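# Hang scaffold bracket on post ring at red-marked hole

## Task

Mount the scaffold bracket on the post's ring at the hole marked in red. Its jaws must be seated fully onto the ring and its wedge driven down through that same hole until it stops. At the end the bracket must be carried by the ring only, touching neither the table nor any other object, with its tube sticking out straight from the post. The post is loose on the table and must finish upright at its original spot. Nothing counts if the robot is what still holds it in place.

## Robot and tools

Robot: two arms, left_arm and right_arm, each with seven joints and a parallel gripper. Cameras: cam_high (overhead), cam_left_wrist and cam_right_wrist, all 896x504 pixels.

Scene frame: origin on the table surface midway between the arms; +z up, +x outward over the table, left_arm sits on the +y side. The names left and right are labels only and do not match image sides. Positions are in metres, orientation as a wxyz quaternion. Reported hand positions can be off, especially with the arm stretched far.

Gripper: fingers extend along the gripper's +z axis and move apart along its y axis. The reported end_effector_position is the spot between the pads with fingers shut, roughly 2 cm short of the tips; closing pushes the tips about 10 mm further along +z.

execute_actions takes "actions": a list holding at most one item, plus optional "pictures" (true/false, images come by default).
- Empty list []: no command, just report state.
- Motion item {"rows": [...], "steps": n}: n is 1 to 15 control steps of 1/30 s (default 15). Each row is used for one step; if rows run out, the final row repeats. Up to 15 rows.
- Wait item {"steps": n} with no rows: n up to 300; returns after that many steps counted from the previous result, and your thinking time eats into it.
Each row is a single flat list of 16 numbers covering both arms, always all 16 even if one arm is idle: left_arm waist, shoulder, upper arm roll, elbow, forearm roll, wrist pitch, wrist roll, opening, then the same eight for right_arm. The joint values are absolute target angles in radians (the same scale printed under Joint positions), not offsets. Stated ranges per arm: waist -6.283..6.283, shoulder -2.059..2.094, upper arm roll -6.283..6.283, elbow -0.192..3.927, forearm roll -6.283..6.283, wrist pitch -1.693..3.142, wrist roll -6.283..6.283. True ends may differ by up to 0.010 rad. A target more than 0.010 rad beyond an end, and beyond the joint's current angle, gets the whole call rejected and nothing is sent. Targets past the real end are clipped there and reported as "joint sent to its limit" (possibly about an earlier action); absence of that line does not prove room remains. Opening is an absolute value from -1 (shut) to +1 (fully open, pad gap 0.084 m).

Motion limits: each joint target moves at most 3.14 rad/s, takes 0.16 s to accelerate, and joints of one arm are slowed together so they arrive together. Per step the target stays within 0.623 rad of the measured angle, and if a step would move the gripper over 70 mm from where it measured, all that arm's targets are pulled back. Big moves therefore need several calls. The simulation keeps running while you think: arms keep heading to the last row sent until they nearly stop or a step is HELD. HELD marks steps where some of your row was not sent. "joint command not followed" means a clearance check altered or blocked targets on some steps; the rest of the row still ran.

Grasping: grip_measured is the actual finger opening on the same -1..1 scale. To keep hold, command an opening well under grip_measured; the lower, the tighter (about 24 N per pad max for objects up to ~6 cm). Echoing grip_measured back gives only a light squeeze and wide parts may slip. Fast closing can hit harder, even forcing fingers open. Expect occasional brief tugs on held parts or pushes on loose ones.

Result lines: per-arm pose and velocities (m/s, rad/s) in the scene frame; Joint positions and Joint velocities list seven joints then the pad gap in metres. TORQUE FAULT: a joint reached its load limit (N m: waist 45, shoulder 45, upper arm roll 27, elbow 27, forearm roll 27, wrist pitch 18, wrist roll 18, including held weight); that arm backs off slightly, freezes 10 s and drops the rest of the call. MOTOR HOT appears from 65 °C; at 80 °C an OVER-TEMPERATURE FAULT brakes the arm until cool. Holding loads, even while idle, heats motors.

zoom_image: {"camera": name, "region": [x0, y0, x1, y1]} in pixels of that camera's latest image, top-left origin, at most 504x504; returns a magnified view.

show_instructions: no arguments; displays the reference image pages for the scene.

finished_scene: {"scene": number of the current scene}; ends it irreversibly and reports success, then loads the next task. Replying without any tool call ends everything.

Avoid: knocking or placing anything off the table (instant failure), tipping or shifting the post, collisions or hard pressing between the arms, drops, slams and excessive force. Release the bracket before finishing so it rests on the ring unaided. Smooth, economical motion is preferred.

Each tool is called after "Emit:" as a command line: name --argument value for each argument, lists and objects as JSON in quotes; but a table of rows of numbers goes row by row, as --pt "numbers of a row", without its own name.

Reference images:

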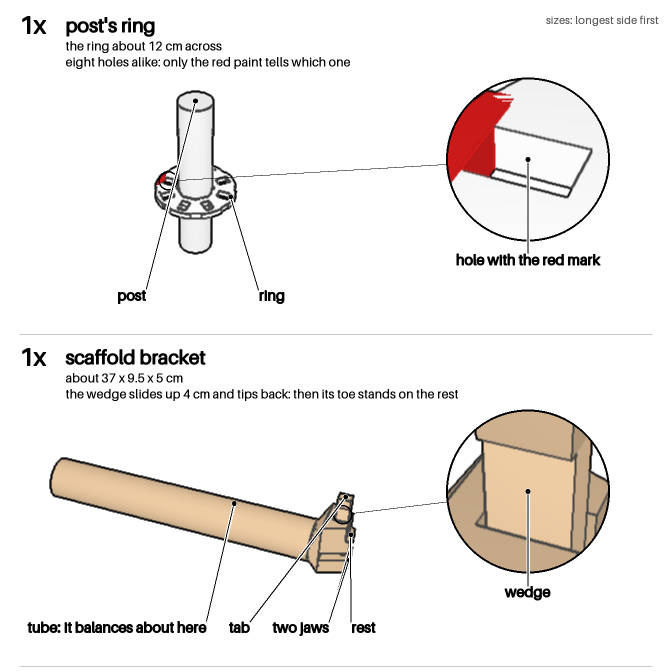

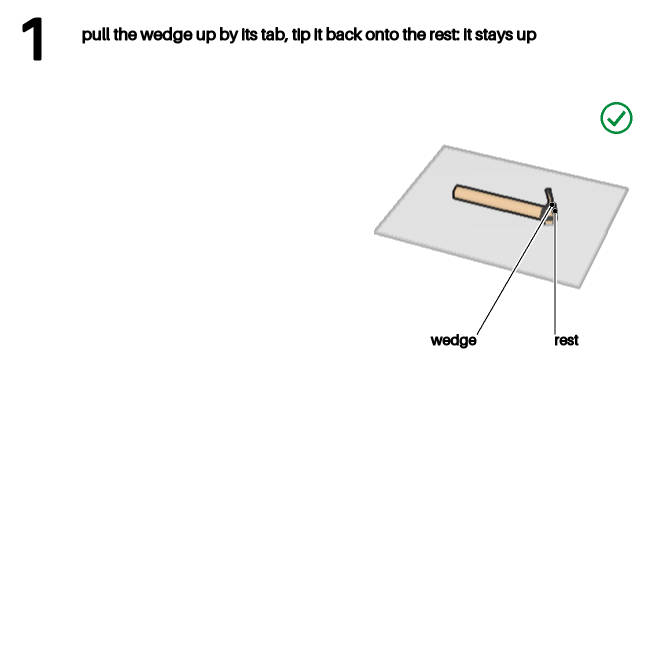

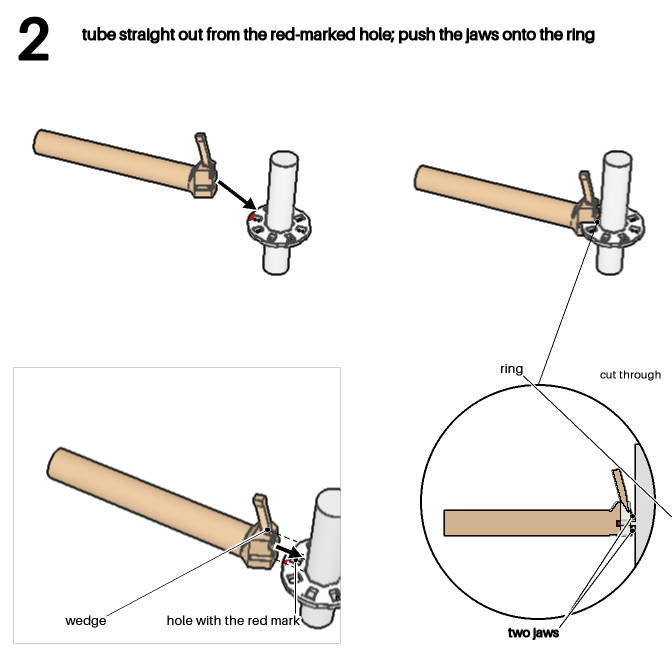

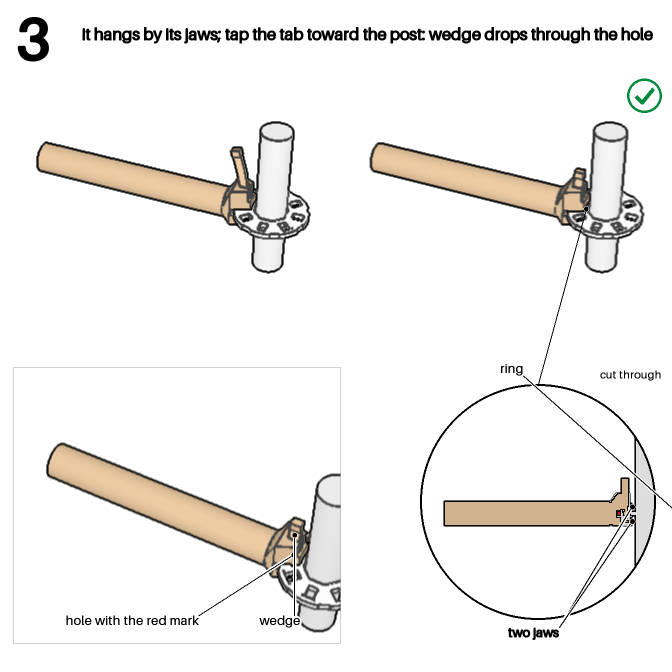

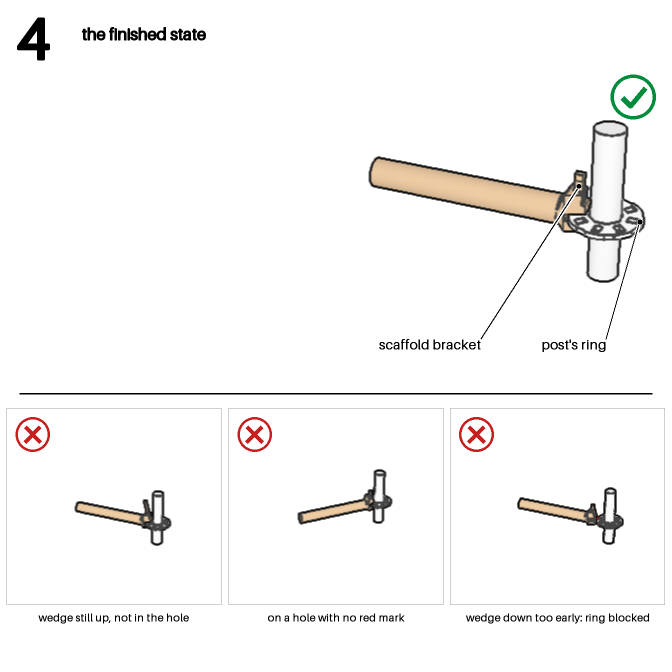

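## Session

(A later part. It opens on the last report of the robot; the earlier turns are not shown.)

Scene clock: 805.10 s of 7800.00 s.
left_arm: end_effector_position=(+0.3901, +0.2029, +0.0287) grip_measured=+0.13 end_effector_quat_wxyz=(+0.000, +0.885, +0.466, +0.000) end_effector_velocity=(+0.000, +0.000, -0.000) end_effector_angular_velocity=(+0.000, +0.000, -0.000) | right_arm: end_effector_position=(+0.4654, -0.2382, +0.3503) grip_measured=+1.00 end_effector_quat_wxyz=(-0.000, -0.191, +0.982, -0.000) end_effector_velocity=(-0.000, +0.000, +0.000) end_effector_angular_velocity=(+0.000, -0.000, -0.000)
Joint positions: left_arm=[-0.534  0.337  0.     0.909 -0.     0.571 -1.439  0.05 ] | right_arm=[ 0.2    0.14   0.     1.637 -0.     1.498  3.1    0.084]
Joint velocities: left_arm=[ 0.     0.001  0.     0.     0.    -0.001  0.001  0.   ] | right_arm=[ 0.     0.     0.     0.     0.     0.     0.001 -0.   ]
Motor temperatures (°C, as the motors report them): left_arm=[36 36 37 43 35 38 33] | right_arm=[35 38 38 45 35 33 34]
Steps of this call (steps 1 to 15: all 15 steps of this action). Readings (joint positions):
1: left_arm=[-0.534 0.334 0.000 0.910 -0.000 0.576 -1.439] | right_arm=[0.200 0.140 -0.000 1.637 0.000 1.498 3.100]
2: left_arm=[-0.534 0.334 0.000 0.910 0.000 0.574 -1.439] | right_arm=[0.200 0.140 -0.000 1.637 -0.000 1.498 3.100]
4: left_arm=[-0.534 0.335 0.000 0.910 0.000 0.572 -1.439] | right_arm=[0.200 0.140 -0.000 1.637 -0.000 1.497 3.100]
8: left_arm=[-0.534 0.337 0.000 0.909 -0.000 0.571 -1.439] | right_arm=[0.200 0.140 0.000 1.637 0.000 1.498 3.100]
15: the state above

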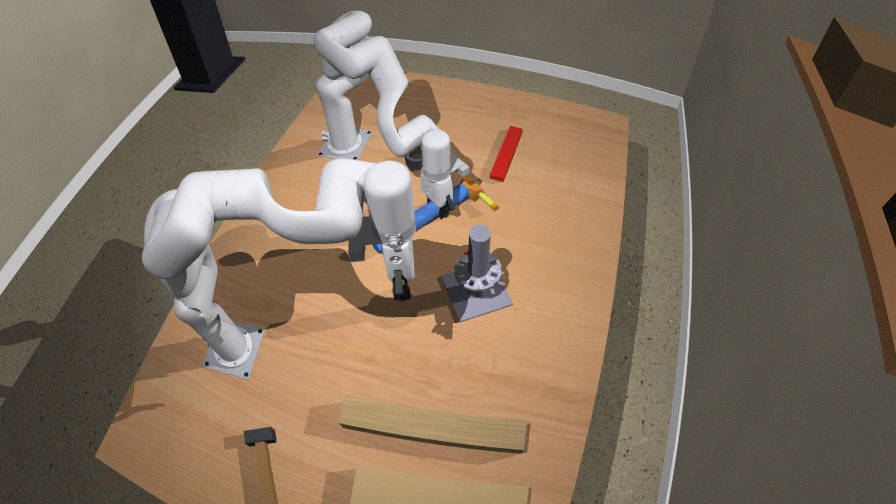

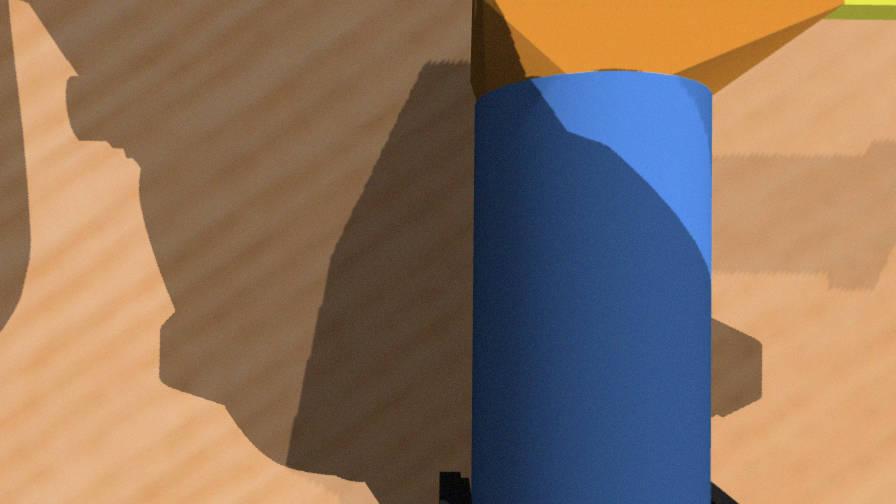

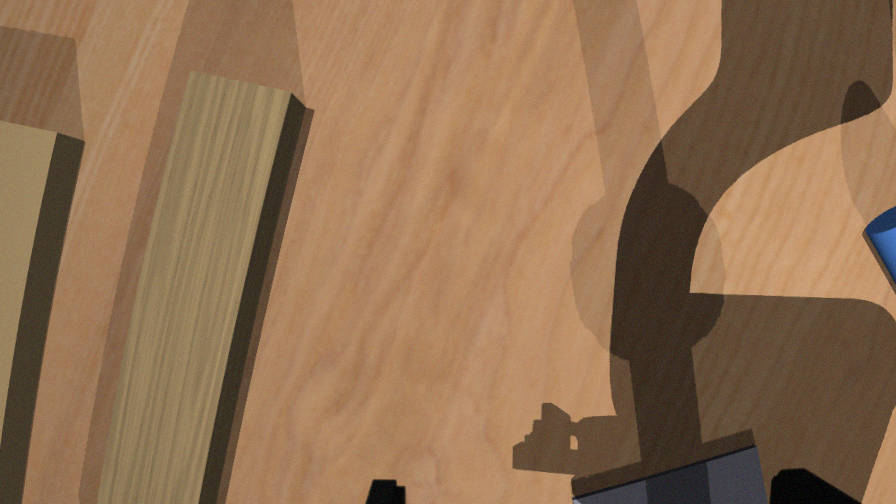

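Emit:
execute_actions --actions '[{"rows": [[-0.5344, 0.335, 0, 0.909, 0, 0.575, -1.439, -1, 0.2, 0.14, 0, 1.637, 0, 1.4975, 3.1, 1],[-0.5344, 0.33, 0, 0.91, 0, 0.582, -1.439, -1, 0.2, 0.14, 0, 1.637, 0, 1.4975, 3.1, 1],[-0.5344, 0.323, 0, 0.912, 0, 0.593, -1.439, -1, 0.2, 0.14, 0, 1.637, 0, 1.4975, 3.1, 1],[-0.5344, 0.315, 0, 0.915, 0, 0.607, -1.439, -1, 0.2, 0.14, 0, 1.637, 0, 1.4975, 3.1, 1],[-0.5344, 0.306, 0, 0.919, 0, 0.624, -1.44, -1, 0.2, 0.14, 0, 1.637, 0, 1.4975, 3.1, 1],[-0.5344, 0.296, 0, 0.924, 0, 0.643, -1.442, -1, 0.2, 0.14, 0, 1.637, 0, 1.4975, 3.1, 1],[-0.5344, 0.286, 0, 0.93, 0, 0.663, -1.445, -1, 0.2, 0.14, 0, 1.637, 0, 1.4975, 3.1, 1],[-0.5344, 0.276, 0, 0.936, 0, 0.683, -1.449, -1, 0.2, 0.14, 0, 1.637, 0, 1.4975, 3.1, 1],[-0.5344, 0.266, 0, 0.943, 0, 0.704, -1.454, -1, 0.2, 0.14, 0, 1.637, 0, 1.4975, 3.1, 1],[-0.5344, 0.256, 0, 0.95, 0, 0.725, -1.46, -1, 0.2, 0.14, 0, 1.637, 0, 1.4975, 3.1, 1],[-0.5344, 0.246, 0, 0.958, 0, 0.747, -1.466, -1, 0.2, 0.14, 0, 1.637, 0, 1.4975, 3.1, 1],[-0.5344, 0.236, 0, 0.966, 0, 0.769, -1.472, -1, 0.2, 0.14, 0, 1.637, 0, 1.4975, 3.1, 1],[-0.5344, 0.226, 0, 0.974, 0, 0.791, -1.478, -1, 0.2, 0.14, 0, 1.637, 0, 1.4975, 3.1, 1],[-0.5344, 0.216, 0, 0.983, 0, 0.814, -1.484, -1, 0.2, 0.14, 0, 1.637, 0, 1.4975, 3.1, 1],[-0.5344, 0.206, 0, 0.992, 0, 0.836, -1.49, -1, 0.2, 0.14, 0, 1.637, 0, 1.4975, 3.1, 1]], "steps": 15}]' --pictures false

Emit:
execute_actions --actions '[{"rows": [[-0.5344, 0.196, 0, 1.001, 0.01, 0.855, -1.496, -1, 0.2, 0.14, 0, 1.637, 0, 1.4975, 3.1, 1],[-0.5344, 0.186, 0, 1.01, 0.02, 0.874, -1.502, -1, 0.2, 0.14, 0, 1.637, 0, 1.4975, 3.1, 1],[-0.5344, 0.176, 0, 1.02, 0.035, 0.894, -1.508, -1, 0.2, 0.14, 0, 1.637, 0, 1.4975, 3.1, 1],[-0.5344, 0.166, 0, 1.03, 0.05, 0.914, -1.514, -1, 0.2, 0.14, 0, 1.637, 0, 1.4975, 3.1, 1],[-0.5344, 0.156, 0, 1.04, 0.065, 0.934, -1.52, -1, 0.2, 0.14, 0, 1.637, 0, 1.4975, 3.1, 1],[-0.5344, 0.146, 0, 1.05, 0.08, 0.954, -1.526, -1, 0.2, 0.14, 0, 1.637, 0, 1.4975, 3.1, 1],[-0.5344, 0.136, 0, 1.06, 0.095, 0.974, -1.532, -1, 0.2, 0.14, 0, 1.637, 0, 1.4975, 3.1, 1],[-0.5344, 0.126, 0, 1.07, 0.11, 0.994, -1.538, -1, 0.2, 0.14, 0, 1.637, 0, 1.4975, 3.1, 1],[-0.5344, 0.116, 0, 1.08, 0.125, 1.014, -1.544, -1, 0.2, 0.14, 0, 1.637, 0, 1.4975, 3.1, 1],[-0.5344, 0.106, 0, 1.09, 0.14, 1.034, -1.55, -1, 0.2, 0.14, 0, 1.637, 0, 1.4975, 3.1, 1],[-0.5344, 0.097, 0, 1.1, 0.155, 1.053, -1.555, -1, 0.2, 0.14, 0, 1.637, 0, 1.4975, 3.1, 1],[-0.5344, 0.089, 0, 1.109, 0.17, 1.07, -1.56, -1, 0.2, 0.14, 0, 1.637, 0, 1.4975, 3.1, 1],[-0.5344, 0.082, 0, 1.117, 0.185, 1.085, -1.564, -1, 0.2, 0.14, 0, 1.637, 0, 1.4975, 3.1, 1],[-0.5344, 0.076, 0, 1.124, 0.2, 1.098, -1.568, -1, 0.2, 0.14, 0, 1.637, 0, 1.4975, 3.1, 1],[-0.5344, 0.0708, 0, 1.129, 0.215, 1.1082, -1.571, -1, 0.2, 0.14, 0, 1.637, 0, 1.4975, 3.1, 1]], "steps": 15}]' --pictures false

Emit:
execute_actions --actions '[{"rows": [[-0.5344, 0.0708, 0, 1.129, 0.23, 1.1082, -1.571, -1, 0.2, 0.14, 0, 1.637, 0, 1.4975, 3.1, 1],[-0.5344, 0.0708, 0, 1.129, 0.245, 1.1082, -1.571, -1, 0.2, 0.14, 0, 1.637, 0, 1.4975, 3.1, 1],[-0.5344, 0.0708, 0, 1.129, 0.26, 1.1082, -1.571, -1, 0.2, 0.14, 0, 1.637, 0, 1.4975, 3.1, 1],[-0.5344, 0.0708, 0, 1.129, 0.275, 1.1082, -1.571, -1, 0.2, 0.14, 0, 1.637, 0, 1.4975, 3.1, 1],[-0.5344, 0.0708, 0, 1.129, 0.29, 1.1082, -1.571, -1, 0.2, 0.14, 0, 1.637, 0, 1.4975, 3.1, 1],[-0.5344, 0.0708, 0, 1.129, 0.305, 1.1082, -1.571, -1, 0.2, 0.14, 0, 1.637, 0, 1.4975, 3.1, 1],[-0.5344, 0.0708, 0, 1.129, 0.32, 1.1082, -1.571, -1, 0.2, 0.14, 0, 1.637, 0, 1.4975, 3.1, 1],[-0.5344, 0.0708, 0, 1.129, 0.335, 1.1082, -1.571, -1, 0.2, 0.14, 0, 1.637, 0, 1.4975, 3.1, 1],[-0.5344, 0.0708, 0, 1.129, 0.35, 1.1082, -1.571, -1, 0.2, 0.14, 0, 1.637, 0, 1.4975, 3.1, 1]], "steps": 15}]'

Scene clock: 881.70 s of 7800.00 s.
left_arm: end_effector_position=(+0.3893, +0.2031, +0.0787) grip_measured=+0.13 end_effector_quat_wxyz=(-0.015, +0.878, +0.479, -0.010) end_effector_velocity=(+0.003, -0.000, +0.184) end_effector_angular_velocity=(+0.052, +0.088, +0.169) | right_arm: end_effector_position=(+0.4654, -0.2382, +0.3503) grip_measured=+1.00 end_effector_quat_wxyz=(-0.000, -0.191, +0.982, -0.000) end_effector_velocity=(-0.000, +0.000, -0.001) end_effector_angular_velocity=(-0.001, +0.001, +0.002)
Joint positions: left_arm=[-0.534  0.242 -0.     0.963 -0.     0.758 -1.47   0.05 ] | right_arm=[ 0.2    0.14   0.     1.637 -0.     1.498  3.1    0.084]
Joint velocities: left_arm=[ 0.001 -0.306  0.001  0.235 -0.     0.643 -0.167 -0.   ] | right_arm=[ 0.002  0.001 -0.001 -0.    -0.     0.    -0.001 -0.   ]
Motor temperatures (°C, as the motors report them): left_arm=[36 36 37 41 35 39 33] | right_arm=[35 38 38 45 35 33 34]
Steps of this call (steps 1 to 15: the robot went on to your last target; steps 16 to 90: nothing new was sent; then 73.10 s passed at rest; steps 91 to 105: all 15 steps of this action). Readings (joint positions):
91: left_arm=[-0.534 0.338 0.000 0.909 0.000 0.571 -1.439] | right_arm=[0.200 0.140 0.000 1.637 -0.000 1.498 3.100]
92: left_arm=[-0.534 0.338 0.000 0.909 0.000 0.571 -1.439] | right_arm=[0.200 0.140 0.000 1.637 0.000 1.498 3.100]
94: left_arm=[-0.534 0.336 -0.000 0.910 0.000 0.577 -1.439] | right_arm=[0.200 0.140 0.000 1.637 -0.000 1.497 3.100]
98: left_arm=[-0.535 0.315 -0.001 0.911 -0.000 0.626 -1.441] | right_arm=[0.200 0.140 -0.000 1.637 -0.000 1.498 3.100]
105: the state above

Scene clock: 882.20 s of 7800.00 s.
left_arm: end_effector_position=(+0.4061, +0.2279, +0.1842) grip_measured=+0.13 end_effector_quat_wxyz=(-0.058, +0.875, +0.479, +0.047) end_effector_velocity=(+0.045, +0.085, +0.199) end_effector_angular_velocity=(+0.363, -0.236, -0.037) | right_arm: end_effector_position=(+0.4654, -0.2382, +0.3503) grip_measured=+1.00 end_effector_quat_wxyz=(-0.000, -0.191, +0.982, -0.000) end_effector_velocity=(+0.000, -0.001, -0.000) end_effector_angular_velocity=(-0.001, -0.000, -0.002)
Joint positions: left_arm=[-0.534  0.094  0.     1.104  0.163  1.058 -1.556  0.05 ] | right_arm=[ 0.2    0.14  -0.     1.637 -0.     1.498  3.1    0.084]
Joint velocities: left_arm=[ 0.001 -0.238  0.     0.261  0.453  0.479 -0.139  0.   ] | right_arm=[-0.001 -0.    -0.    -0.    -0.001 -0.     0.001 -0.   ]
Motor temperatures (°C, as the motors report them): left_arm=[36 36 37 42 35 39 33] | right_arm=[35 38 38 45 35 33 34]
Steps of this call (steps 1 to 15: all 15 steps of this action). Readings (joint positions):
1: left_arm=[-0.534 0.232 -0.000 0.971 -0.000 0.780 -1.475] | right_arm=[0.200 0.140 -0.000 1.637 -0.000 1.498 3.100]
2: left_arm=[-0.534 0.222 -0.000 0.979 0.001 0.801 -1.481] | right_arm=[0.200 0.140 -0.000 1.637 0.000 1.498 3.100]
4: left_arm=[-0.535 0.202 -0.000 0.996 0.013 0.843 -1.493] | right_arm=[0.200 0.140 0.000 1.637 -0.000 1.498 3.100]
8: left_arm=[-0.535 0.161 -0.000 1.035 0.061 0.923 -1.517] | right_arm=[0.200 0.140 0.000 1.637 -0.000 1.498 3.100]
15: the state above

Scene clock: 882.70 s of 7800.00 s.
left_arm: end_effector_position=(+0.4241, +0.2581, +0.2097) grip_measured=+0.13 end_effector_quat_wxyz=(-0.100, +0.881, +0.447, +0.116) end_effector_velocity=(+0.004, +0.004, +0.004) end_effector_angular_velocity=(+0.041, -0.022, -0.034) | right_arm: end_effector_position=(+0.4654, -0.2382, +0.3503) grip_measured=+1.00 end_effector_quat_wxyz=(-0.000, -0.191, +0.982, -0.000) end_effector_velocity=(-0.000, +0.000, -0.000) end_effector_angular_velocity=(+0.001, +0.001, -0.001)
Joint positions: left_arm=[-0.534  0.071  0.     1.129  0.345  1.108 -1.571  0.05 ] | right_arm=[0.2   0.14  0.    1.637 0.    1.498 3.1   0.084]
Joint velocities: left_arm=[-0.002 -0.002 -0.007  0.001  0.053  0.003 -0.001 -0.   ] | right_arm=[ 0.     0.001 -0.    -0.     0.001 -0.     0.001 -0.   ]
Motor temperatures (°C, as the motors report them): left_arm=[36 36 37 42 35 39 33] | right_arm=[35 38 38 45 35 33 34]
Steps of this call (steps 1 to 15: all 15 steps of this action). Readings (joint positions):
1: left_arm=[-0.534 0.087 0.000 1.112 0.178 1.073 -1.561] | right_arm=[0.200 0.140 0.000 1.637 0.000 1.498 3.100]
2: left_arm=[-0.534 0.081 0.000 1.118 0.194 1.084 -1.564] | right_arm=[0.200 0.140 0.000 1.637 -0.000 1.498 3.100]
4: left_arm=[-0.534 0.074 0.000 1.126 0.224 1.097 -1.568] | right_arm=[0.200 0.140 0.000 1.637 -0.000 1.498 3.100]
8: left_arm=[-0.534 0.073 0.000 1.126 0.283 1.106 -1.570] | right_arm=[0.200 0.140 -0.000 1.637 0.000 1.498 3.100]
15: the state above

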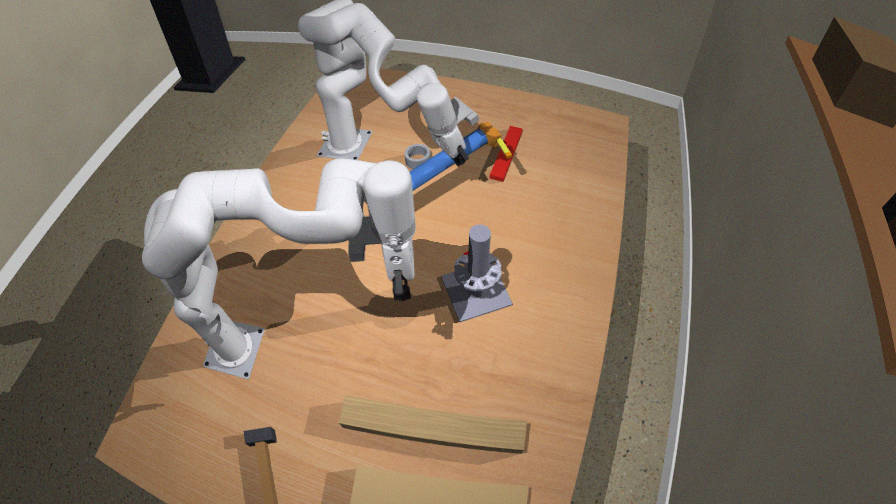

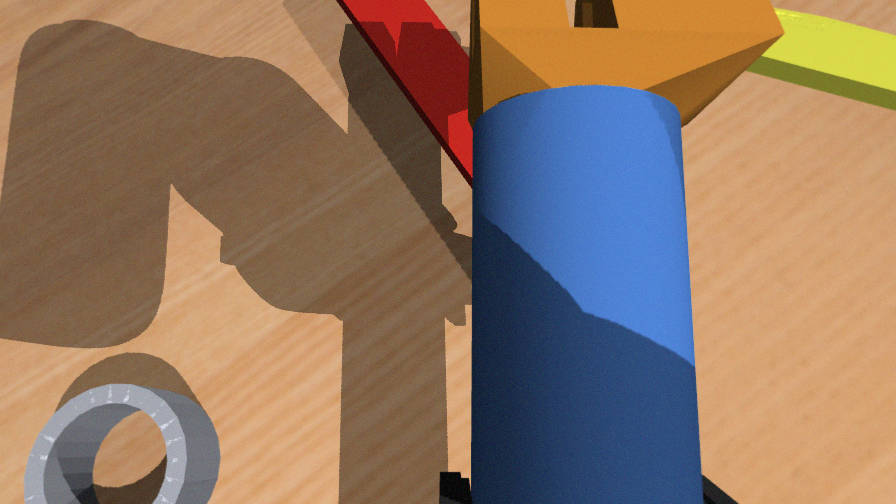

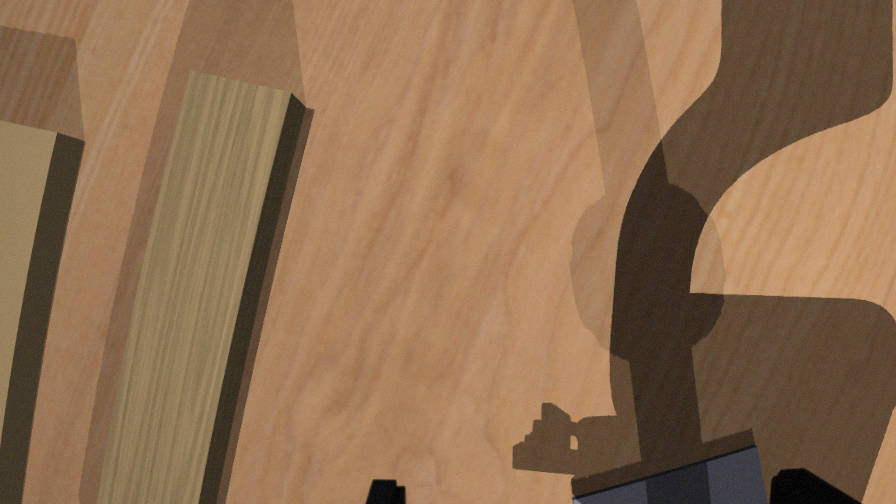

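Emit:
execute_actions --actions '[{"rows": [[-0.5344, 0.075, 0, 1.123, 0.35, 1.08, -1.571, -1, 0.2, 0.14, 0, 1.637, 0, 1.4975, 3.1, 1],[-0.5344, 0.081, 0, 1.115, 0.35, 1.04, -1.571, -1, 0.2, 0.14, 0, 1.637, 0, 1.4975, 3.1, 1],[-0.5344, 0.09, 0, 1.103, 0.35, 0.985, -1.571, -1, 0.2, 0.14, 0, 1.637, 0, 1.4975, 3.1, 1],[-0.5344, 0.099, 0, 1.091, 0.35, 0.925, -1.571, -1, 0.2, 0.14, 0, 1.637, 0, 1.4975, 3.1, 1],[-0.5344, 0.109, 0, 1.078, 0.35, 0.865, -1.571, -1, 0.2, 0.14, 0, 1.637, 0, 1.4975, 3.1, 1],[-0.5344, 0.118, 0, 1.065, 0.35, 0.805, -1.571, -1, 0.2, 0.14, 0, 1.637, 0, 1.4975, 3.1, 1],[-0.5344, 0.127, 0, 1.053, 0.35, 0.745, -1.571, -1, 0.2, 0.14, 0, 1.637, 0, 1.4975, 3.1, 1],[-0.5344, 0.137, 0, 1.04, 0.35, 0.685, -1.571, -1, 0.2, 0.14, 0, 1.637, 0, 1.4975, 3.1, 1],[-0.5344, 0.146, 0, 1.027, 0.35, 0.625, -1.571, -1, 0.2, 0.14, 0, 1.637, 0, 1.4975, 3.1, 1],[-0.5344, 0.155, 0, 1.015, 0.35, 0.565, -1.571, -1, 0.2, 0.14, 0, 1.637, 0, 1.4975, 3.1, 1],[-0.5344, 0.165, 0, 1.002, 0.35, 0.505, -1.571, -1, 0.2, 0.14, 0, 1.637, 0, 1.4975, 3.1, 1],[-0.5344, 0.174, 0, 0.99, 0.35, 0.445, -1.571, -1, 0.2, 0.14, 0, 1.637, 0, 1.4975, 3.1, 1],[-0.5344, 0.184, 0, 0.977, 0.35, 0.385, -1.571, -1, 0.2, 0.14, 0, 1.637, 0, 1.4975, 3.1, 1],[-0.5344, 0.193, 0, 0.964, 0.35, 0.325, -1.571, -1, 0.2, 0.14, 0, 1.637, 0, 1.4975, 3.1, 1],[-0.5344, 0.202, 0, 0.952, 0.35, 0.265, -1.571, -1, 0.2, 0.14, 0, 1.637, 0, 1.4975, 3.1, 1]], "steps": 15}]' --pictures false

Emit:
execute_actions --actions '[{"rows": [[-0.5344, 0.212, 0, 0.939, 0.35, 0.205, -1.571, -1, 0.2, 0.14, 0, 1.637, 0, 1.4975, 3.1, 1],[-0.5344, 0.221, 0, 0.927, 0.35, 0.145, -1.571, -1, 0.2, 0.14, 0, 1.637, 0, 1.4975, 3.1, 1],[-0.5344, 0.23, 0, 0.914, 0.35, 0.085, -1.571, -1, 0.2, 0.14, 0, 1.637, 0, 1.4975, 3.1, 1],[-0.5344, 0.24, 0, 0.901, 0.35, 0.025, -1.571, -1, 0.2, 0.14, 0, 1.637, 0, 1.4975, 3.1, 1],[-0.5344, 0.249, 0, 0.889, 0.35, -0.035, -1.571, -1, 0.2, 0.14, 0, 1.637, 0, 1.4975, 3.1, 1],[-0.5344, 0.258, 0, 0.876, 0.35, -0.095, -1.571, -1, 0.2, 0.14, 0, 1.637, 0, 1.4975, 3.1, 1],[-0.5344, 0.268, 0, 0.864, 0.35, -0.155, -1.571, -1, 0.2, 0.14, 0, 1.637, 0, 1.4975, 3.1, 1],[-0.5344, 0.277, 0, 0.851, 0.35, -0.215, -1.571, -1, 0.2, 0.14, 0, 1.637, 0, 1.4975, 3.1, 1],[-0.5344, 0.286, 0, 0.838, 0.35, -0.275, -1.571, -1, 0.2, 0.14, 0, 1.637, 0, 1.4975, 3.1, 1],[-0.5344, 0.296, 0, 0.826, 0.35, -0.335, -1.571, -1, 0.2, 0.14, 0, 1.637, 0, 1.4975, 3.1, 1],[-0.5344, 0.305, 0, 0.813, 0.35, -0.395, -1.571, -1, 0.2, 0.14, 0, 1.637, 0, 1.4975, 3.1, 1],[-0.5344, 0.315, 0, 0.8, 0.35, -0.455, -1.571, -1, 0.2, 0.14, 0, 1.637, 0, 1.4975, 3.1, 1],[-0.5344, 0.324, 0, 0.788, 0.35, -0.515, -1.571, -1, 0.2, 0.14, 0, 1.637, 0, 1.4975, 3.1, 1],[-0.5344, 0.333, 0, 0.775, 0.35, -0.575, -1.571, -1, 0.2, 0.14, 0, 1.637, 0, 1.4975, 3.1, 1],[-0.5344, 0.343, 0, 0.763, 0.35, -0.635, -1.571, -1, 0.2, 0.14, 0, 1.637, 0, 1.4975, 3.1, 1]], "steps": 15}]' --pictures false

Emit:
execute_actions --actions '[{"rows": [[-0.5344, 0.352, 0, 0.75, 0.34, -0.695, -1.571, -1, 0.2, 0.14, 0, 1.637, 0, 1.4975, 3.1, 1],[-0.5344, 0.361, 0, 0.737, 0.33, -0.755, -1.571, -1, 0.2, 0.14, 0, 1.637, 0, 1.4975, 3.1, 1],[-0.5344, 0.371, 0, 0.725, 0.32, -0.815, -1.571, -1, 0.2, 0.14, 0, 1.637, 0, 1.4975, 3.1, 1],[-0.5344, 0.38, 0, 0.712, 0.31, -0.875, -1.571, -1, 0.2, 0.14, 0, 1.637, 0, 1.4975, 3.1, 1],[-0.5344, 0.389, 0, 0.7, 0.3, -0.935, -1.571, -1, 0.2, 0.14, 0, 1.637, 0, 1.4975, 3.1, 1],[-0.5344, 0.399, 0, 0.687, 0.29, -0.995, -1.571, -1, 0.2, 0.14, 0, 1.637, 0, 1.4975, 3.1, 1],[-0.5344, 0.408, 0, 0.674, 0.28, -1.055, -1.571, -1, 0.2, 0.14, 0, 1.637, 0, 1.4975, 3.1, 1],[-0.5344, 0.417, 0, 0.662, 0.27, -1.115, -1.571, -1, 0.2, 0.14, 0, 1.637, 0, 1.4975, 3.1, 1],[-0.5344, 0.427, 0, 0.649, 0.26, -1.175, -1.571, -1, 0.2, 0.14, 0, 1.637, 0, 1.4975, 3.1, 1],[-0.5344, 0.436, 0, 0.636, 0.25, -1.235, -1.571, -1, 0.2, 0.14, 0, 1.637, 0, 1.4975, 3.1, 1],[-0.5344, 0.446, 0, 0.624, 0.24, -1.295, -1.571, -1, 0.2, 0.14, 0, 1.637, 0, 1.4975, 3.1, 1],[-0.5344, 0.454, 0, 0.612, 0.23, -1.35, -1.571, -1, 0.2, 0.14, 0, 1.637, 0, 1.4975, 3.1, 1],[-0.5344, 0.461, 0, 0.603, 0.22, -1.395, -1.571, -1, 0.2, 0.14, 0, 1.637, 0, 1.4975, 3.1, 1],[-0.5344, 0.466, 0, 0.596, 0.21, -1.428, -1.571, -1, 0.2, 0.14, 0, 1.637, 0, 1.4975, 3.1, 1],[-0.5344, 0.4695, 0, 0.5916, 0.2, -1.4487, -1.571, -1, 0.2, 0.14, 0, 1.637, 0, 1.4975, 3.1, 1]], "steps": 15}]' --pictures false

Emit:
execute_actions --actions '[{"steps": 15}]'

Scene clock: 947.93 s of 7800.00 s.
left_arm: end_effector_position=(+0.4762, +0.1819, +0.1650) grip_measured=+0.13 end_effector_quat_wxyz=(+0.075, +0.900, +0.393, +0.175) end_effector_velocity=(+0.104, -0.221, -0.076) end_effector_angular_velocity=(-0.814, -0.720, -0.442) | right_arm: end_effector_position=(+0.4654, -0.2382, +0.3503) grip_measured=+1.00 end_effector_quat_wxyz=(-0.000, -0.191, +0.982, -0.000) end_effector_velocity=(+0.000, -0.001, +0.001) end_effector_angular_velocity=(+0.000, -0.002, -0.002)
Joint positions: left_arm=[-0.535  0.163 -0.     1.006  0.35   0.527 -1.571  0.05 ] | right_arm=[ 0.2    0.14   0.     1.637 -0.     1.498  3.1    0.084]
Joint velocities: left_arm=[ 0.003  0.272  0.004 -0.362  0.002 -1.751 -0.001 -0.   ] | right_arm=[-0.002 -0.001 -0.     0.    -0.    -0.     0.    -0.   ]
Motor temperatures (°C, as the motors report them): left_arm=[36 37 37 47 35 38 33] | right_arm=[35 38 38 45 35 33 34]
Steps of this call (steps 1 to 15: the robot went on to your last target; steps 16 to 130: nothing new was sent; then 60.40 s passed at rest; steps 131 to 145: all 15 steps of this action). Readings (joint positions):
131: left_arm=[-0.534 0.071 0.000 1.129 0.350 1.108 -1.571] | right_arm=[0.200 0.140 0.000 1.637 -0.000 1.497 3.100]
132: left_arm=[-0.534 0.071 0.000 1.128 0.350 1.104 -1.571] | right_arm=[0.200 0.140 -0.000 1.637 -0.000 1.498 3.100]
134: left_arm=[-0.534 0.075 0.001 1.122 0.350 1.070 -1.571] | right_arm=[0.200 0.140 -0.000 1.637 -0.000 1.498 3.100]
138: left_arm=[-0.534 0.101 0.000 1.089 0.350 0.914 -1.571] | right_arm=[0.200 0.140 0.000 1.637 0.000 1.498 3.100]
145: the state above

Scene clock: 948.43 s of 7800.00 s.
left_arm: end_effector_position=(+0.4852, +0.0922, +0.1666) grip_measured=+0.13 end_effector_quat_wxyz=(+0.353, +0.849, +0.317, +0.232) end_effector_velocity=(-0.063, -0.110, +0.075) end_effector_angular_velocity=(-0.939, -0.669, -0.303) | right_arm: end_effector_position=(+0.4654, -0.2382, +0.3503) grip_measured=+1.00 end_effector_quat_wxyz=(-0.000, -0.191, +0.982, -0.000) end_effector_velocity=(-0.000, +0.000, +0.000) end_effector_angular_velocity=(+0.001, +0.000, -0.000)
Joint positions: left_arm=[-0.534  0.301  0.     0.818  0.35  -0.369 -1.571  0.05 ] | right_arm=[ 0.2    0.14  -0.     1.637  0.     1.498  3.1    0.084]
Joint velocities: left_arm=[ 0.     0.28   0.    -0.379 -0.001 -1.789  0.001  0.   ] | right_arm=[0.    0.    0.    0.    0.001 0.    0.001 0.   ]
Motor temperatures (°C, as the motors report them): left_arm=[36 37 37 47 35 38 33] | right_arm=[35 38 38 45 35 33 34]
Steps of this call (steps 1 to 15: all 15 steps of this action). Readings (joint positions):
1: left_arm=[-0.535 0.172 -0.000 0.994 0.350 0.468 -1.571] | right_arm=[0.200 0.140 -0.000 1.637 -0.000 1.498 3.100]
2: left_arm=[-0.535 0.181 -0.000 0.981 0.350 0.409 -1.571] | right_arm=[0.200 0.140 -0.000 1.637 -0.000 1.498 3.100]
4: left_arm=[-0.535 0.199 -0.000 0.956 0.350 0.290 -1.571] | right_arm=[0.200 0.140 0.000 1.637 0.000 1.498 3.100]
8: left_arm=[-0.535 0.236 -0.000 0.906 0.350 0.051 -1.571] | right_arm=[0.200 0.140 0.000 1.637 -0.000 1.498 3.100]
15: the state above

Scene clock: 948.93 s of 7800.00 s.
left_arm: end_effector_position=(+0.4429, +0.1053, +0.2327) grip_measured=+0.13 end_effector_quat_wxyz=(+0.595, +0.687, +0.299, +0.292) end_effector_velocity=(-0.109, +0.138, +0.144) end_effector_angular_velocity=(-0.832, -0.662, +0.227) | right_arm: end_effector_position=(+0.4654, -0.2382, +0.3503) grip_measured=+1.00 end_effector_quat_wxyz=(-0.000, -0.191, +0.982, -0.000) end_effector_velocity=(+0.000, -0.000, +0.000) end_effector_angular_velocity=(-0.001, -0.001, +0.001)
Joint positions: left_arm=[-0.534  0.44   0.     0.631  0.243 -1.264 -1.571  0.05 ] | right_arm=[0.2   0.14  0.    1.637 0.    1.498 3.1   0.084]
Joint velocities: left_arm=[-0.002  0.251 -0.007 -0.344 -0.316 -1.609  0.     0.   ] | right_arm=[ 0.     0.    -0.     0.    -0.001 -0.    -0.001 -0.   ]
Motor temperatures (°C, as the motors report them): left_arm=[36 37 37 47 35 38 33] | right_arm=[35 38 38 45 35 33 34]
Steps of this call (steps 1 to 15: all 15 steps of this action). Readings (joint positions):
1: left_arm=[-0.534 0.311 0.000 0.806 0.350 -0.429 -1.571] | right_arm=[0.200 0.140 0.000 1.637 0.000 1.498 3.100]
2: left_arm=[-0.534 0.320 0.000 0.793 0.350 -0.489 -1.571] | right_arm=[0.200 0.140 -0.000 1.637 -0.000 1.498 3.100]
4: left_arm=[-0.535 0.339 -0.000 0.768 0.346 -0.609 -1.571] | right_arm=[0.200 0.140 -0.000 1.637 -0.000 1.497 3.100]
8: left_arm=[-0.535 0.376 -0.001 0.718 0.314 -0.849 -1.571] | right_arm=[0.200 0.140 -0.000 1.637 0.000 1.497 3.100]
15: the state above

Scene clock: 949.43 s of 7800.00 s.
left_arm: end_effector_position=(+0.4303, +0.1244, +0.2495) grip_measured=+0.13 end_effector_quat_wxyz=(+0.632, +0.641, +0.301, +0.315) end_effector_velocity=(+0.001, +0.004, -0.001) end_effector_angular_velocity=(-0.001, -0.002, +0.010) | right_arm: end_effector_position=(+0.4654, -0.2382, +0.3503) grip_measured=+1.00 end_effector_quat_wxyz=(-0.000, -0.191, +0.982, -0.000) end_effector_velocity=(-0.000, -0.000, -0.000) end_effector_angular_velocity=(+0.001, +0.001, +0.000)
Joint positions: left_arm=[-0.534  0.469 -0.     0.592  0.2   -1.448 -1.571  0.05 ] | right_arm=[0.2   0.14  0.    1.637 0.    1.498 3.1   0.084]
Joint velocities: left_arm=[ 0.002  0.002  0.004 -0.005 -0.004 -0.009 -0.     0.   ] | right_arm=[-0.     0.    -0.    -0.001  0.001  0.    -0.001  0.   ]
Motor temperatures (°C, as the motors report them): left_arm=[36 37 37 47 35 38 33] | right_arm=[35 38 38 45 35 33 34]
Steps of this call (steps 1 to 15: the robot went on to your last target). Readings (joint positions):
1: left_arm=[-0.534 0.448 0.000 0.620 0.232 -1.315 -1.571] | right_arm=[0.200 0.140 -0.000 1.637 -0.000 1.497 3.100]
2: left_arm=[-0.534 0.455 0.000 0.611 0.222 -1.357 -1.571] | right_arm=[0.200 0.140 0.000 1.637 -0.000 1.498 3.100]
4: left_arm=[-0.534 0.463 0.001 0.600 0.210 -1.407 -1.571] | right_arm=[0.200 0.140 0.000 1.637 0.000 1.498 3.100]
8: left_arm=[-0.534 0.468 0.000 0.594 0.202 -1.439 -1.571] | right_arm=[0.200 0.140 -0.000 1.637 0.000 1.497 3.100]
15: the state above

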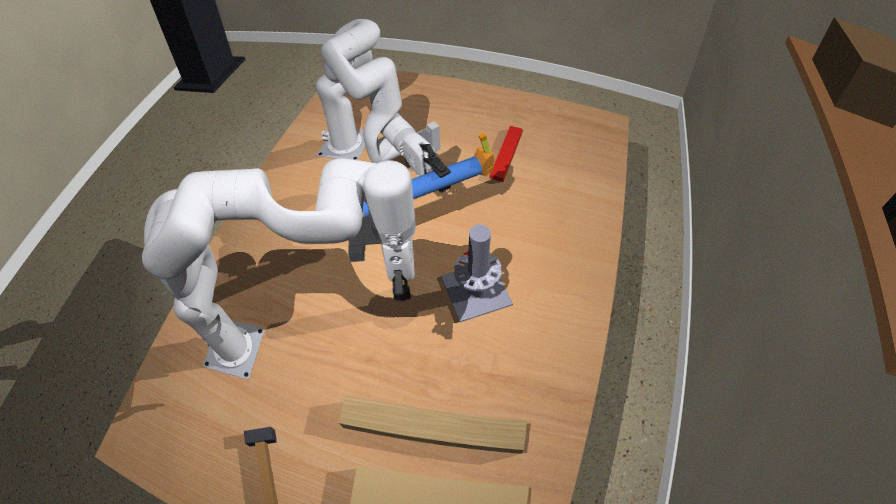

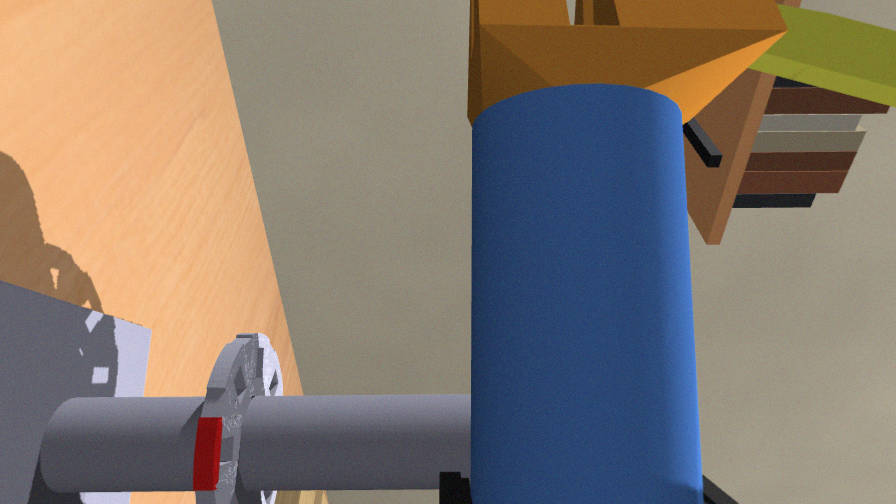

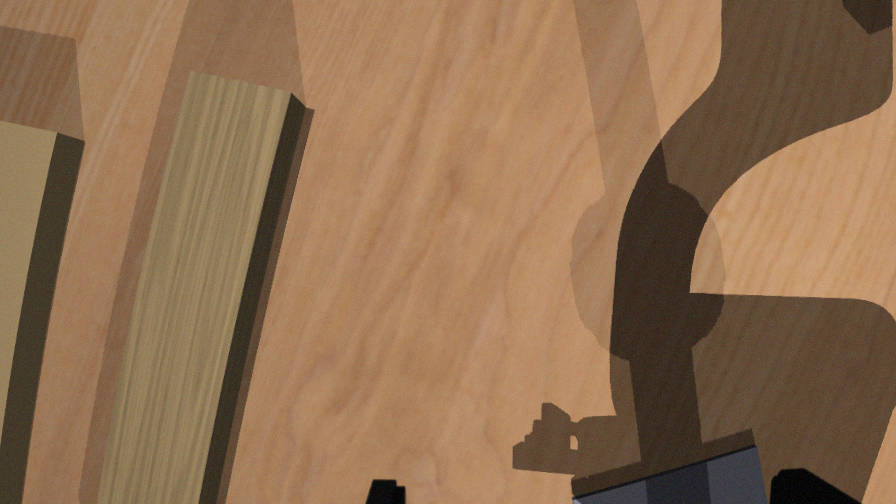

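Emit:
execute_actions --actions '[]'

Scene clock: 974.87 s of 7800.00 s.
left_arm: end_effector_position=(+0.4303, +0.1246, +0.2494) grip_measured=+0.13 end_effector_quat_wxyz=(+0.632, +0.641, +0.301, +0.315) end_effector_velocity=(-0.000, +0.000, -0.001) end_effector_angular_velocity=(+0.001, +0.002, +0.001) | right_arm: end_effector_position=(+0.4654, -0.2382, +0.3503) grip_measured=+1.00 end_effector_quat_wxyz=(-0.000, -0.191, +0.982, -0.000) end_effector_velocity=(-0.000, -0.000, +0.000) end_effector_angular_velocity=(+0.001, -0.000, -0.000)
Joint positions: left_arm=[-0.534  0.47   0.     0.592  0.2   -1.449 -1.571  0.05 ] | right_arm=[ 0.2    0.14   0.     1.637 -0.     1.498  3.1    0.084]
Joint velocities: left_arm=[ 0.001  0.    -0.    -0.002 -0.     0.     0.     0.   ] | right_arm=[ 0. -0. -0.  0.  0.  0.  0. -0.]
Motor temperatures (°C, as the motors report them): left_arm=[36 37 37 44 35 40 33] | right_arm=[35 38 38 45 35 33 34]
Steps of this call (steps 1 to 15: the robot went on to your last target; steps 16 to 90: nothing new was sent; then 22.43 s passed at rest). Readings (joint positions):
1: left_arm=[-0.534 0.469 -0.000 0.592 0.200 -1.448 -1.571] | right_arm=[0.200 0.140 0.000 1.637 0.000 1.498 3.100]
2: left_arm=[-0.534 0.469 0.000 0.592 0.200 -1.448 -1.571] | right_arm=[0.200 0.140 0.000 1.637 -0.000 1.497 3.100]
4: left_arm=[-0.534 0.469 -0.000 0.592 0.200 -1.448 -1.571] | right_arm=[0.200 0.140 0.000 1.637 -0.000 1.497 3.100]
8: left_arm=[-0.534 0.469 -0.000 0.592 0.200 -1.449 -1.571] | right_arm=[0.200 0.140 0.000 1.637 0.000 1.497 3.100]
90: the state above
All arms were judged still, so your last target was given up. Only a new action makes them travel on or press farther. Fingers that are still opening or closing keep moving.

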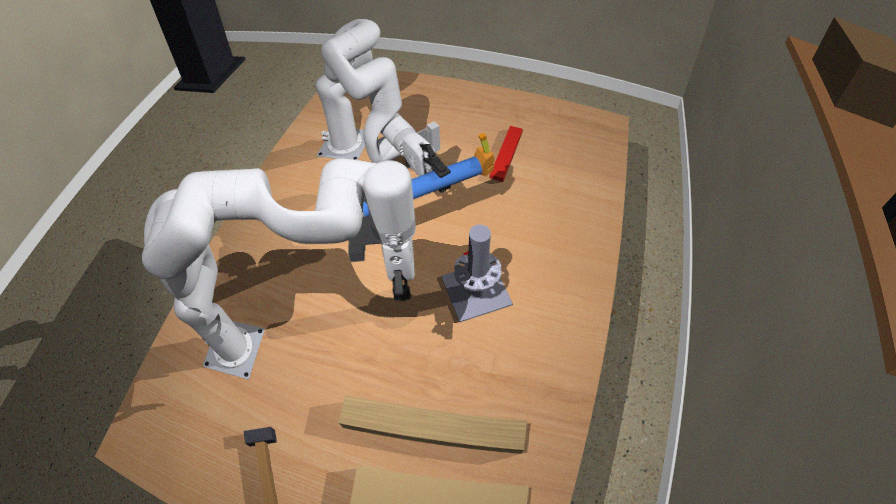

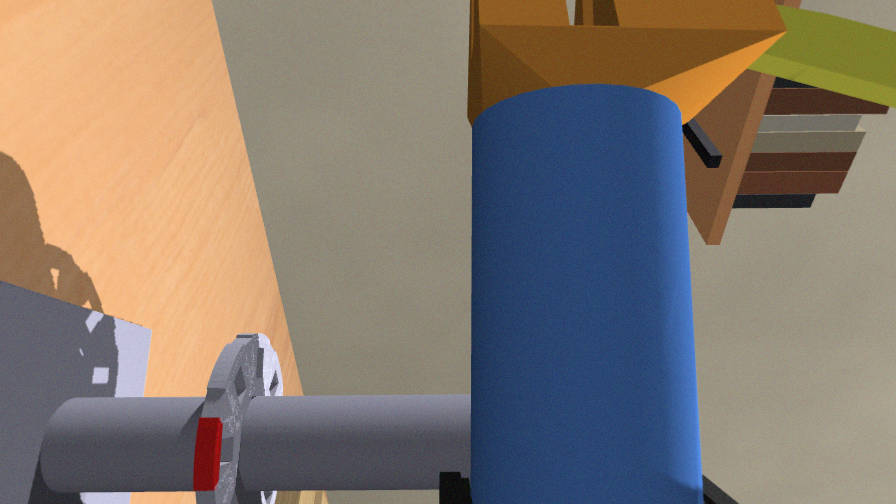

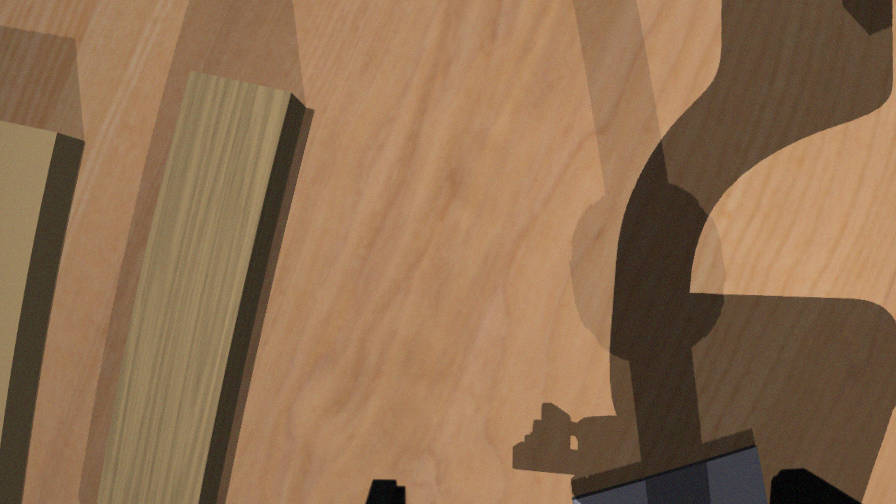

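Emit:
execute_actions --actions '[{"rows": [[-0.5344,0.472,0,0.585,0.2,-1.457,-1.57,-1, 0.2,0.1,0,1.52,-0.25,1.46,3.23,1],[-0.5344,0.476,0,0.573,0.2,-1.473,-1.567,-1, 0.2,0.06,0,1.40,-0.5,1.42,3.36,1],[-0.5344,0.481,0,0.558,0.2,-1.493,-1.563,-1, 0.2,0.02,0,1.29,-0.75,1.38,3.49,1],[-0.5344,0.486,0,0.542,0.2,-1.514,-1.56,-1, 0.2,-0.02,0,1.17,-1.0,1.345,3.61,1],[-0.5344,0.491,0,0.527,0.2,-1.535,-1.556,-1, 0.2,-0.3654,0,0.1868,-3.1416,1.0186,4.712,1],[-0.5344,0.496,0,0.513,0.2,-1.553,-1.553,-1, 0.2,-0.3654,0,0.1868,-3.1416,1.0186,4.712,1],[-0.5344,0.499,0,0.504,0.2,-1.566,-1.551,-1, 0.2,-0.3654,0,0.1868,-3.1416,1.0186,4.712,1],[-0.5344,0.5,0,0.5,0.2,-1.5708,-1.55,-1, 0.2,-0.3654,0,0.1868,-3.1416,1.0186,4.712,1]], "steps": 15}]' --pictures false

Scene clock: 1095.37 s of 7800.00 s.
left_arm: end_effector_position=(+0.4016, +0.1408, +0.2332) grip_measured=+0.13 end_effector_quat_wxyz=(+0.634, +0.640, +0.301, +0.315) end_effector_velocity=(-0.005, +0.002, +0.006) end_effector_angular_velocity=(-0.013, -0.022, -0.001) | right_arm: end_effector_position=(+0.4381, -0.3889, +0.3133) grip_measured=+1.00 end_effector_quat_wxyz=(+0.167, -0.001, +0.945, -0.280) end_effector_velocity=(-0.170, -0.252, -0.343) end_effector_angular_velocity=(-1.067, -0.411, -0.391)
Joint positions: left_arm=[-0.534  0.499 -0.     0.503  0.2   -1.568 -1.55   0.05 ] | right_arm=[ 0.2   -0.217 -0.001  0.99  -0.718  1.166  3.76   0.084]
Joint velocities: left_arm=[-0.001 -0.    -0.001 -0.01  -0.    -0.035  0.006 -0.   ] | right_arm=[ 0.003 -0.377  0.005 -1.589 -1.527 -0.423  1.528 -0.   ]
Motor temperatures (°C, as the motors report them): left_arm=[36 38 37 43 35 41 33] | right_arm=[35 38 38 46 35 33 34]
Steps of this call (steps 1 to 90: nothing new was sent; then 117.00 s passed at rest; steps 91 to 105: all 15 steps of this action). Readings (joint positions):
91: left_arm=[-0.534 0.470 -0.000 0.592 0.200 -1.449 -1.571] | right_arm=[0.200 0.140 0.000 1.637 -0.000 1.497 3.100]
92: left_arm=[-0.534 0.470 -0.000 0.590 0.200 -1.451 -1.571] | right_arm=[0.200 0.139 0.000 1.635 -0.004 1.497 3.102]
94: left_arm=[-0.534 0.473 -0.000 0.581 0.200 -1.466 -1.568] | right_arm=[0.201 0.132 0.001 1.616 -0.047 1.490 3.125]
98: left_arm=[-0.534 0.489 0.000 0.532 0.200 -1.527 -1.558] | right_arm=[0.200 0.054 -0.000 1.443 -0.262 1.409 3.304]
105: the state above

Emit:
execute_actions --actions '[{"rows": [[-0.533,0.5,0,0.5,0.208,-1.5708,-1.55,-1, 0.2,-0.3654,0,0.1868,-3.1416,1.0186,4.712,1],[-0.531,0.5,0,0.5,0.222,-1.5708,-1.55,-1, 0.2,-0.3654,0,0.1868,-3.1416,1.0186,4.712,1],[-0.528,0.5,0,0.5,0.242,-1.5708,-1.55,-1, 0.2,-0.3654,0,0.1868,-3.1416,1.0186,4.712,1],[-0.524,0.5,0,0.5,0.268,-1.5708,-1.55,-1, 0.2,-0.3654,0,0.1868,-3.1416,1.0186,4.712,1],[-0.519,0.5,0,0.5,0.298,-1.5708,-1.55,-1, 0.2,-0.3654,0,0.1868,-3.1416,1.0186,4.712,1],[-0.514,0.5,0,0.5,0.332,-1.5708,-1.55,-1, 0.2,-0.3654,0,0.1868,-3.1416,1.0186,4.712,1],[-0.508,0.5,0,0.5,0.368,-1.5708,-1.55,-1, 0.2,-0.3654,0,0.1868,-3.1416,1.0186,4.712,1],[-0.502,0.5,0,0.5,0.404,-1.5708,-1.55,-1, 0.2,-0.3654,0,0.1868,-3.1416,1.0186,4.712,1],[-0.496,0.5,0,0.5,0.44,-1.5708,-1.55,-1, 0.2,-0.3654,0,0.1868,-3.1416,1.0186,4.712,1],[-0.491,0.5,0,0.5,0.476,-1.5708,-1.55,-1, 0.2,-0.3654,0,0.1868,-3.1416,1.0186,4.712,1],[-0.485,0.5,0,0.5,0.51,-1.5708,-1.55,-1, 0.2,-0.3654,0,0.1868,-3.1416,1.0186,4.712,1],[-0.481,0.5,0,0.5,0.54,-1.5708,-1.55,-1, 0.2,-0.3654,0,0.1868,-3.1416,1.0186,4.712,1],[-0.477,0.5,0,0.5,0.566,-1.5708,-1.55,-1, 0.2,-0.3654,0,0.1868,-3.1416,1.0186,4.712,1],[-0.474,0.5,0,0.5,0.586,-1.5708,-1.55,-1, 0.2,-0.3654,0,0.1868,-3.1416,1.0186,4.712,1],[-0.472,0.5,0,0.5,0.6,-1.5708,-1.55,-1, 0.2,-0.3654,0,0.1868,-3.1416,1.0186,4.712,1]], "steps": 15}]'

Scene clock: 1120.33 s of 7800.00 s.
left_arm: end_effector_position=(+0.3590, +0.1071, +0.2326) grip_measured=+0.13 end_effector_quat_wxyz=(+0.669, +0.674, +0.215, +0.229) end_effector_velocity=(-0.136, -0.079, -0.001) end_effector_angular_velocity=(+0.001, +0.003, -0.737) | right_arm: end_effector_position=(+0.3952, -0.2632, +0.2325) grip_measured=+1.00 end_effector_quat_wxyz=(+0.578, -0.578, +0.407, -0.408) end_effector_velocity=(+0.000, -0.001, -0.000) end_effector_angular_velocity=(+0.001, +0.001, -0.002)
Joint positions: left_arm=[-0.486  0.5   -0.     0.5    0.511 -1.571 -1.55   0.05 ] | right_arm=[ 0.2   -0.365 -0.     0.187 -3.142  1.019  4.712  0.084]
Joint velocities: left_arm=[ 0.132 -0.    -0.001 -0.004  0.867 -0.    -0.     0.   ] | right_arm=[-0.001 -0.     0.    -0.     0.001 -0.     0.001  0.   ]
Motor temperatures (°C, as the motors report them): left_arm=[36 38 37 42 35 41 33] | right_arm=[35 38 38 45 35 33 34]
Steps of this call (steps 1 to 60: the robot went on to your last target; steps 61 to 120: nothing new was sent; then 20.47 s passed at rest; steps 121 to 135: all 15 steps of this action). Readings (joint positions):
121: left_arm=[-0.534 0.500 0.000 0.500 0.200 -1.571 -1.550] | right_arm=[0.200 -0.365 -0.000 0.187 -3.142 1.019 4.712]
122: left_arm=[-0.534 0.500 0.000 0.500 0.202 -1.571 -1.550] | right_arm=[0.200 -0.365 -0.000 0.187 -3.142 1.019 4.712]
124: left_arm=[-0.532 0.500 0.000 0.500 0.216 -1.571 -1.550] | right_arm=[0.200 -0.365 -0.000 0.187 -3.142 1.019 4.712]
128: left_arm=[-0.520 0.500 0.000 0.500 0.292 -1.571 -1.550] | right_arm=[0.200 -0.365 0.000 0.187 -3.142 1.019 4.712]
135: the state above

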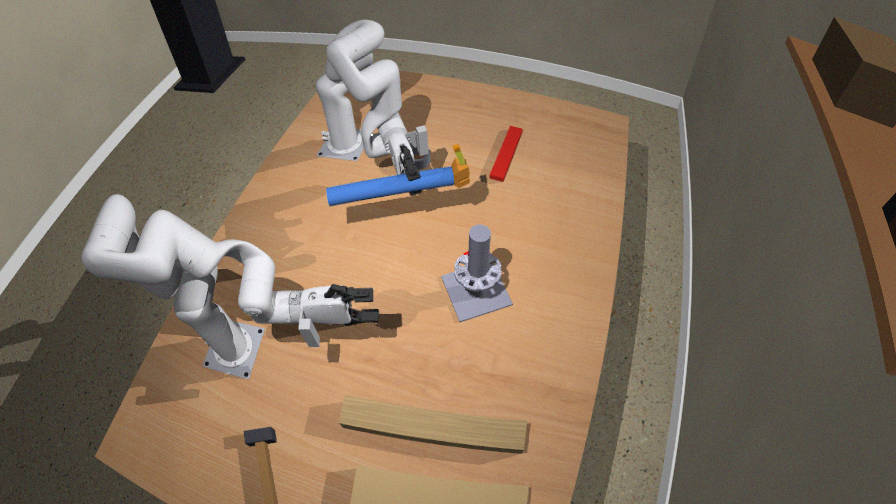

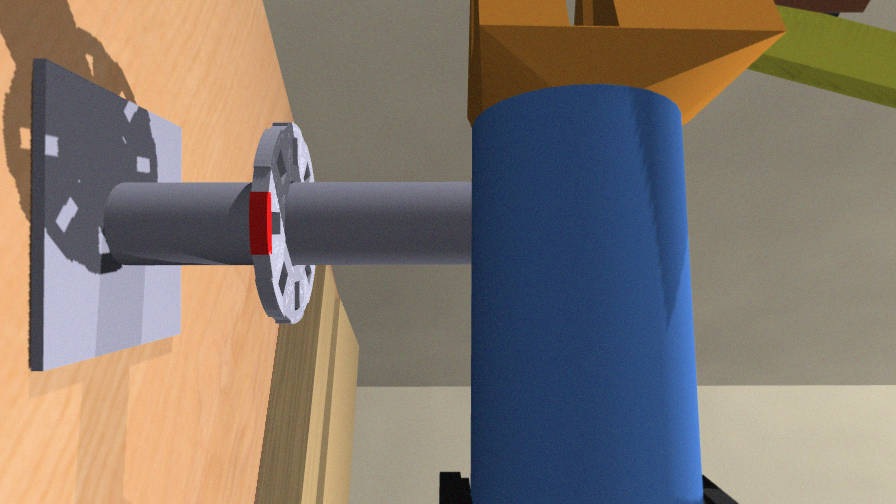

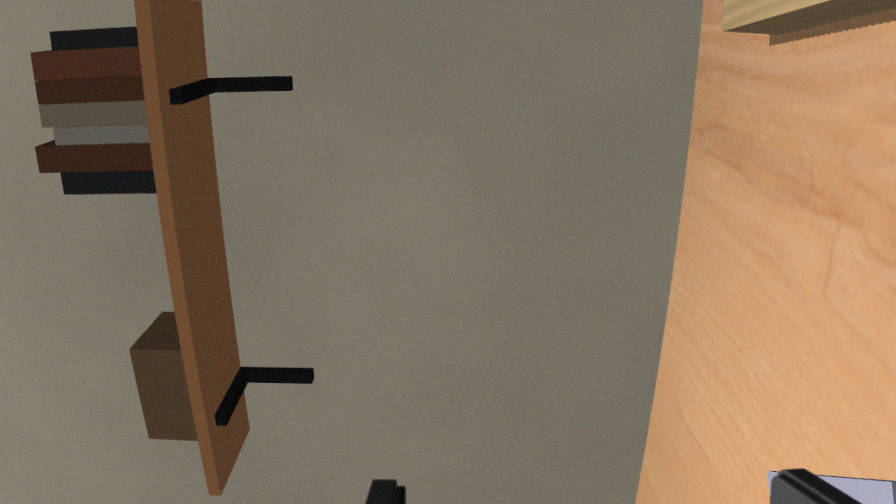

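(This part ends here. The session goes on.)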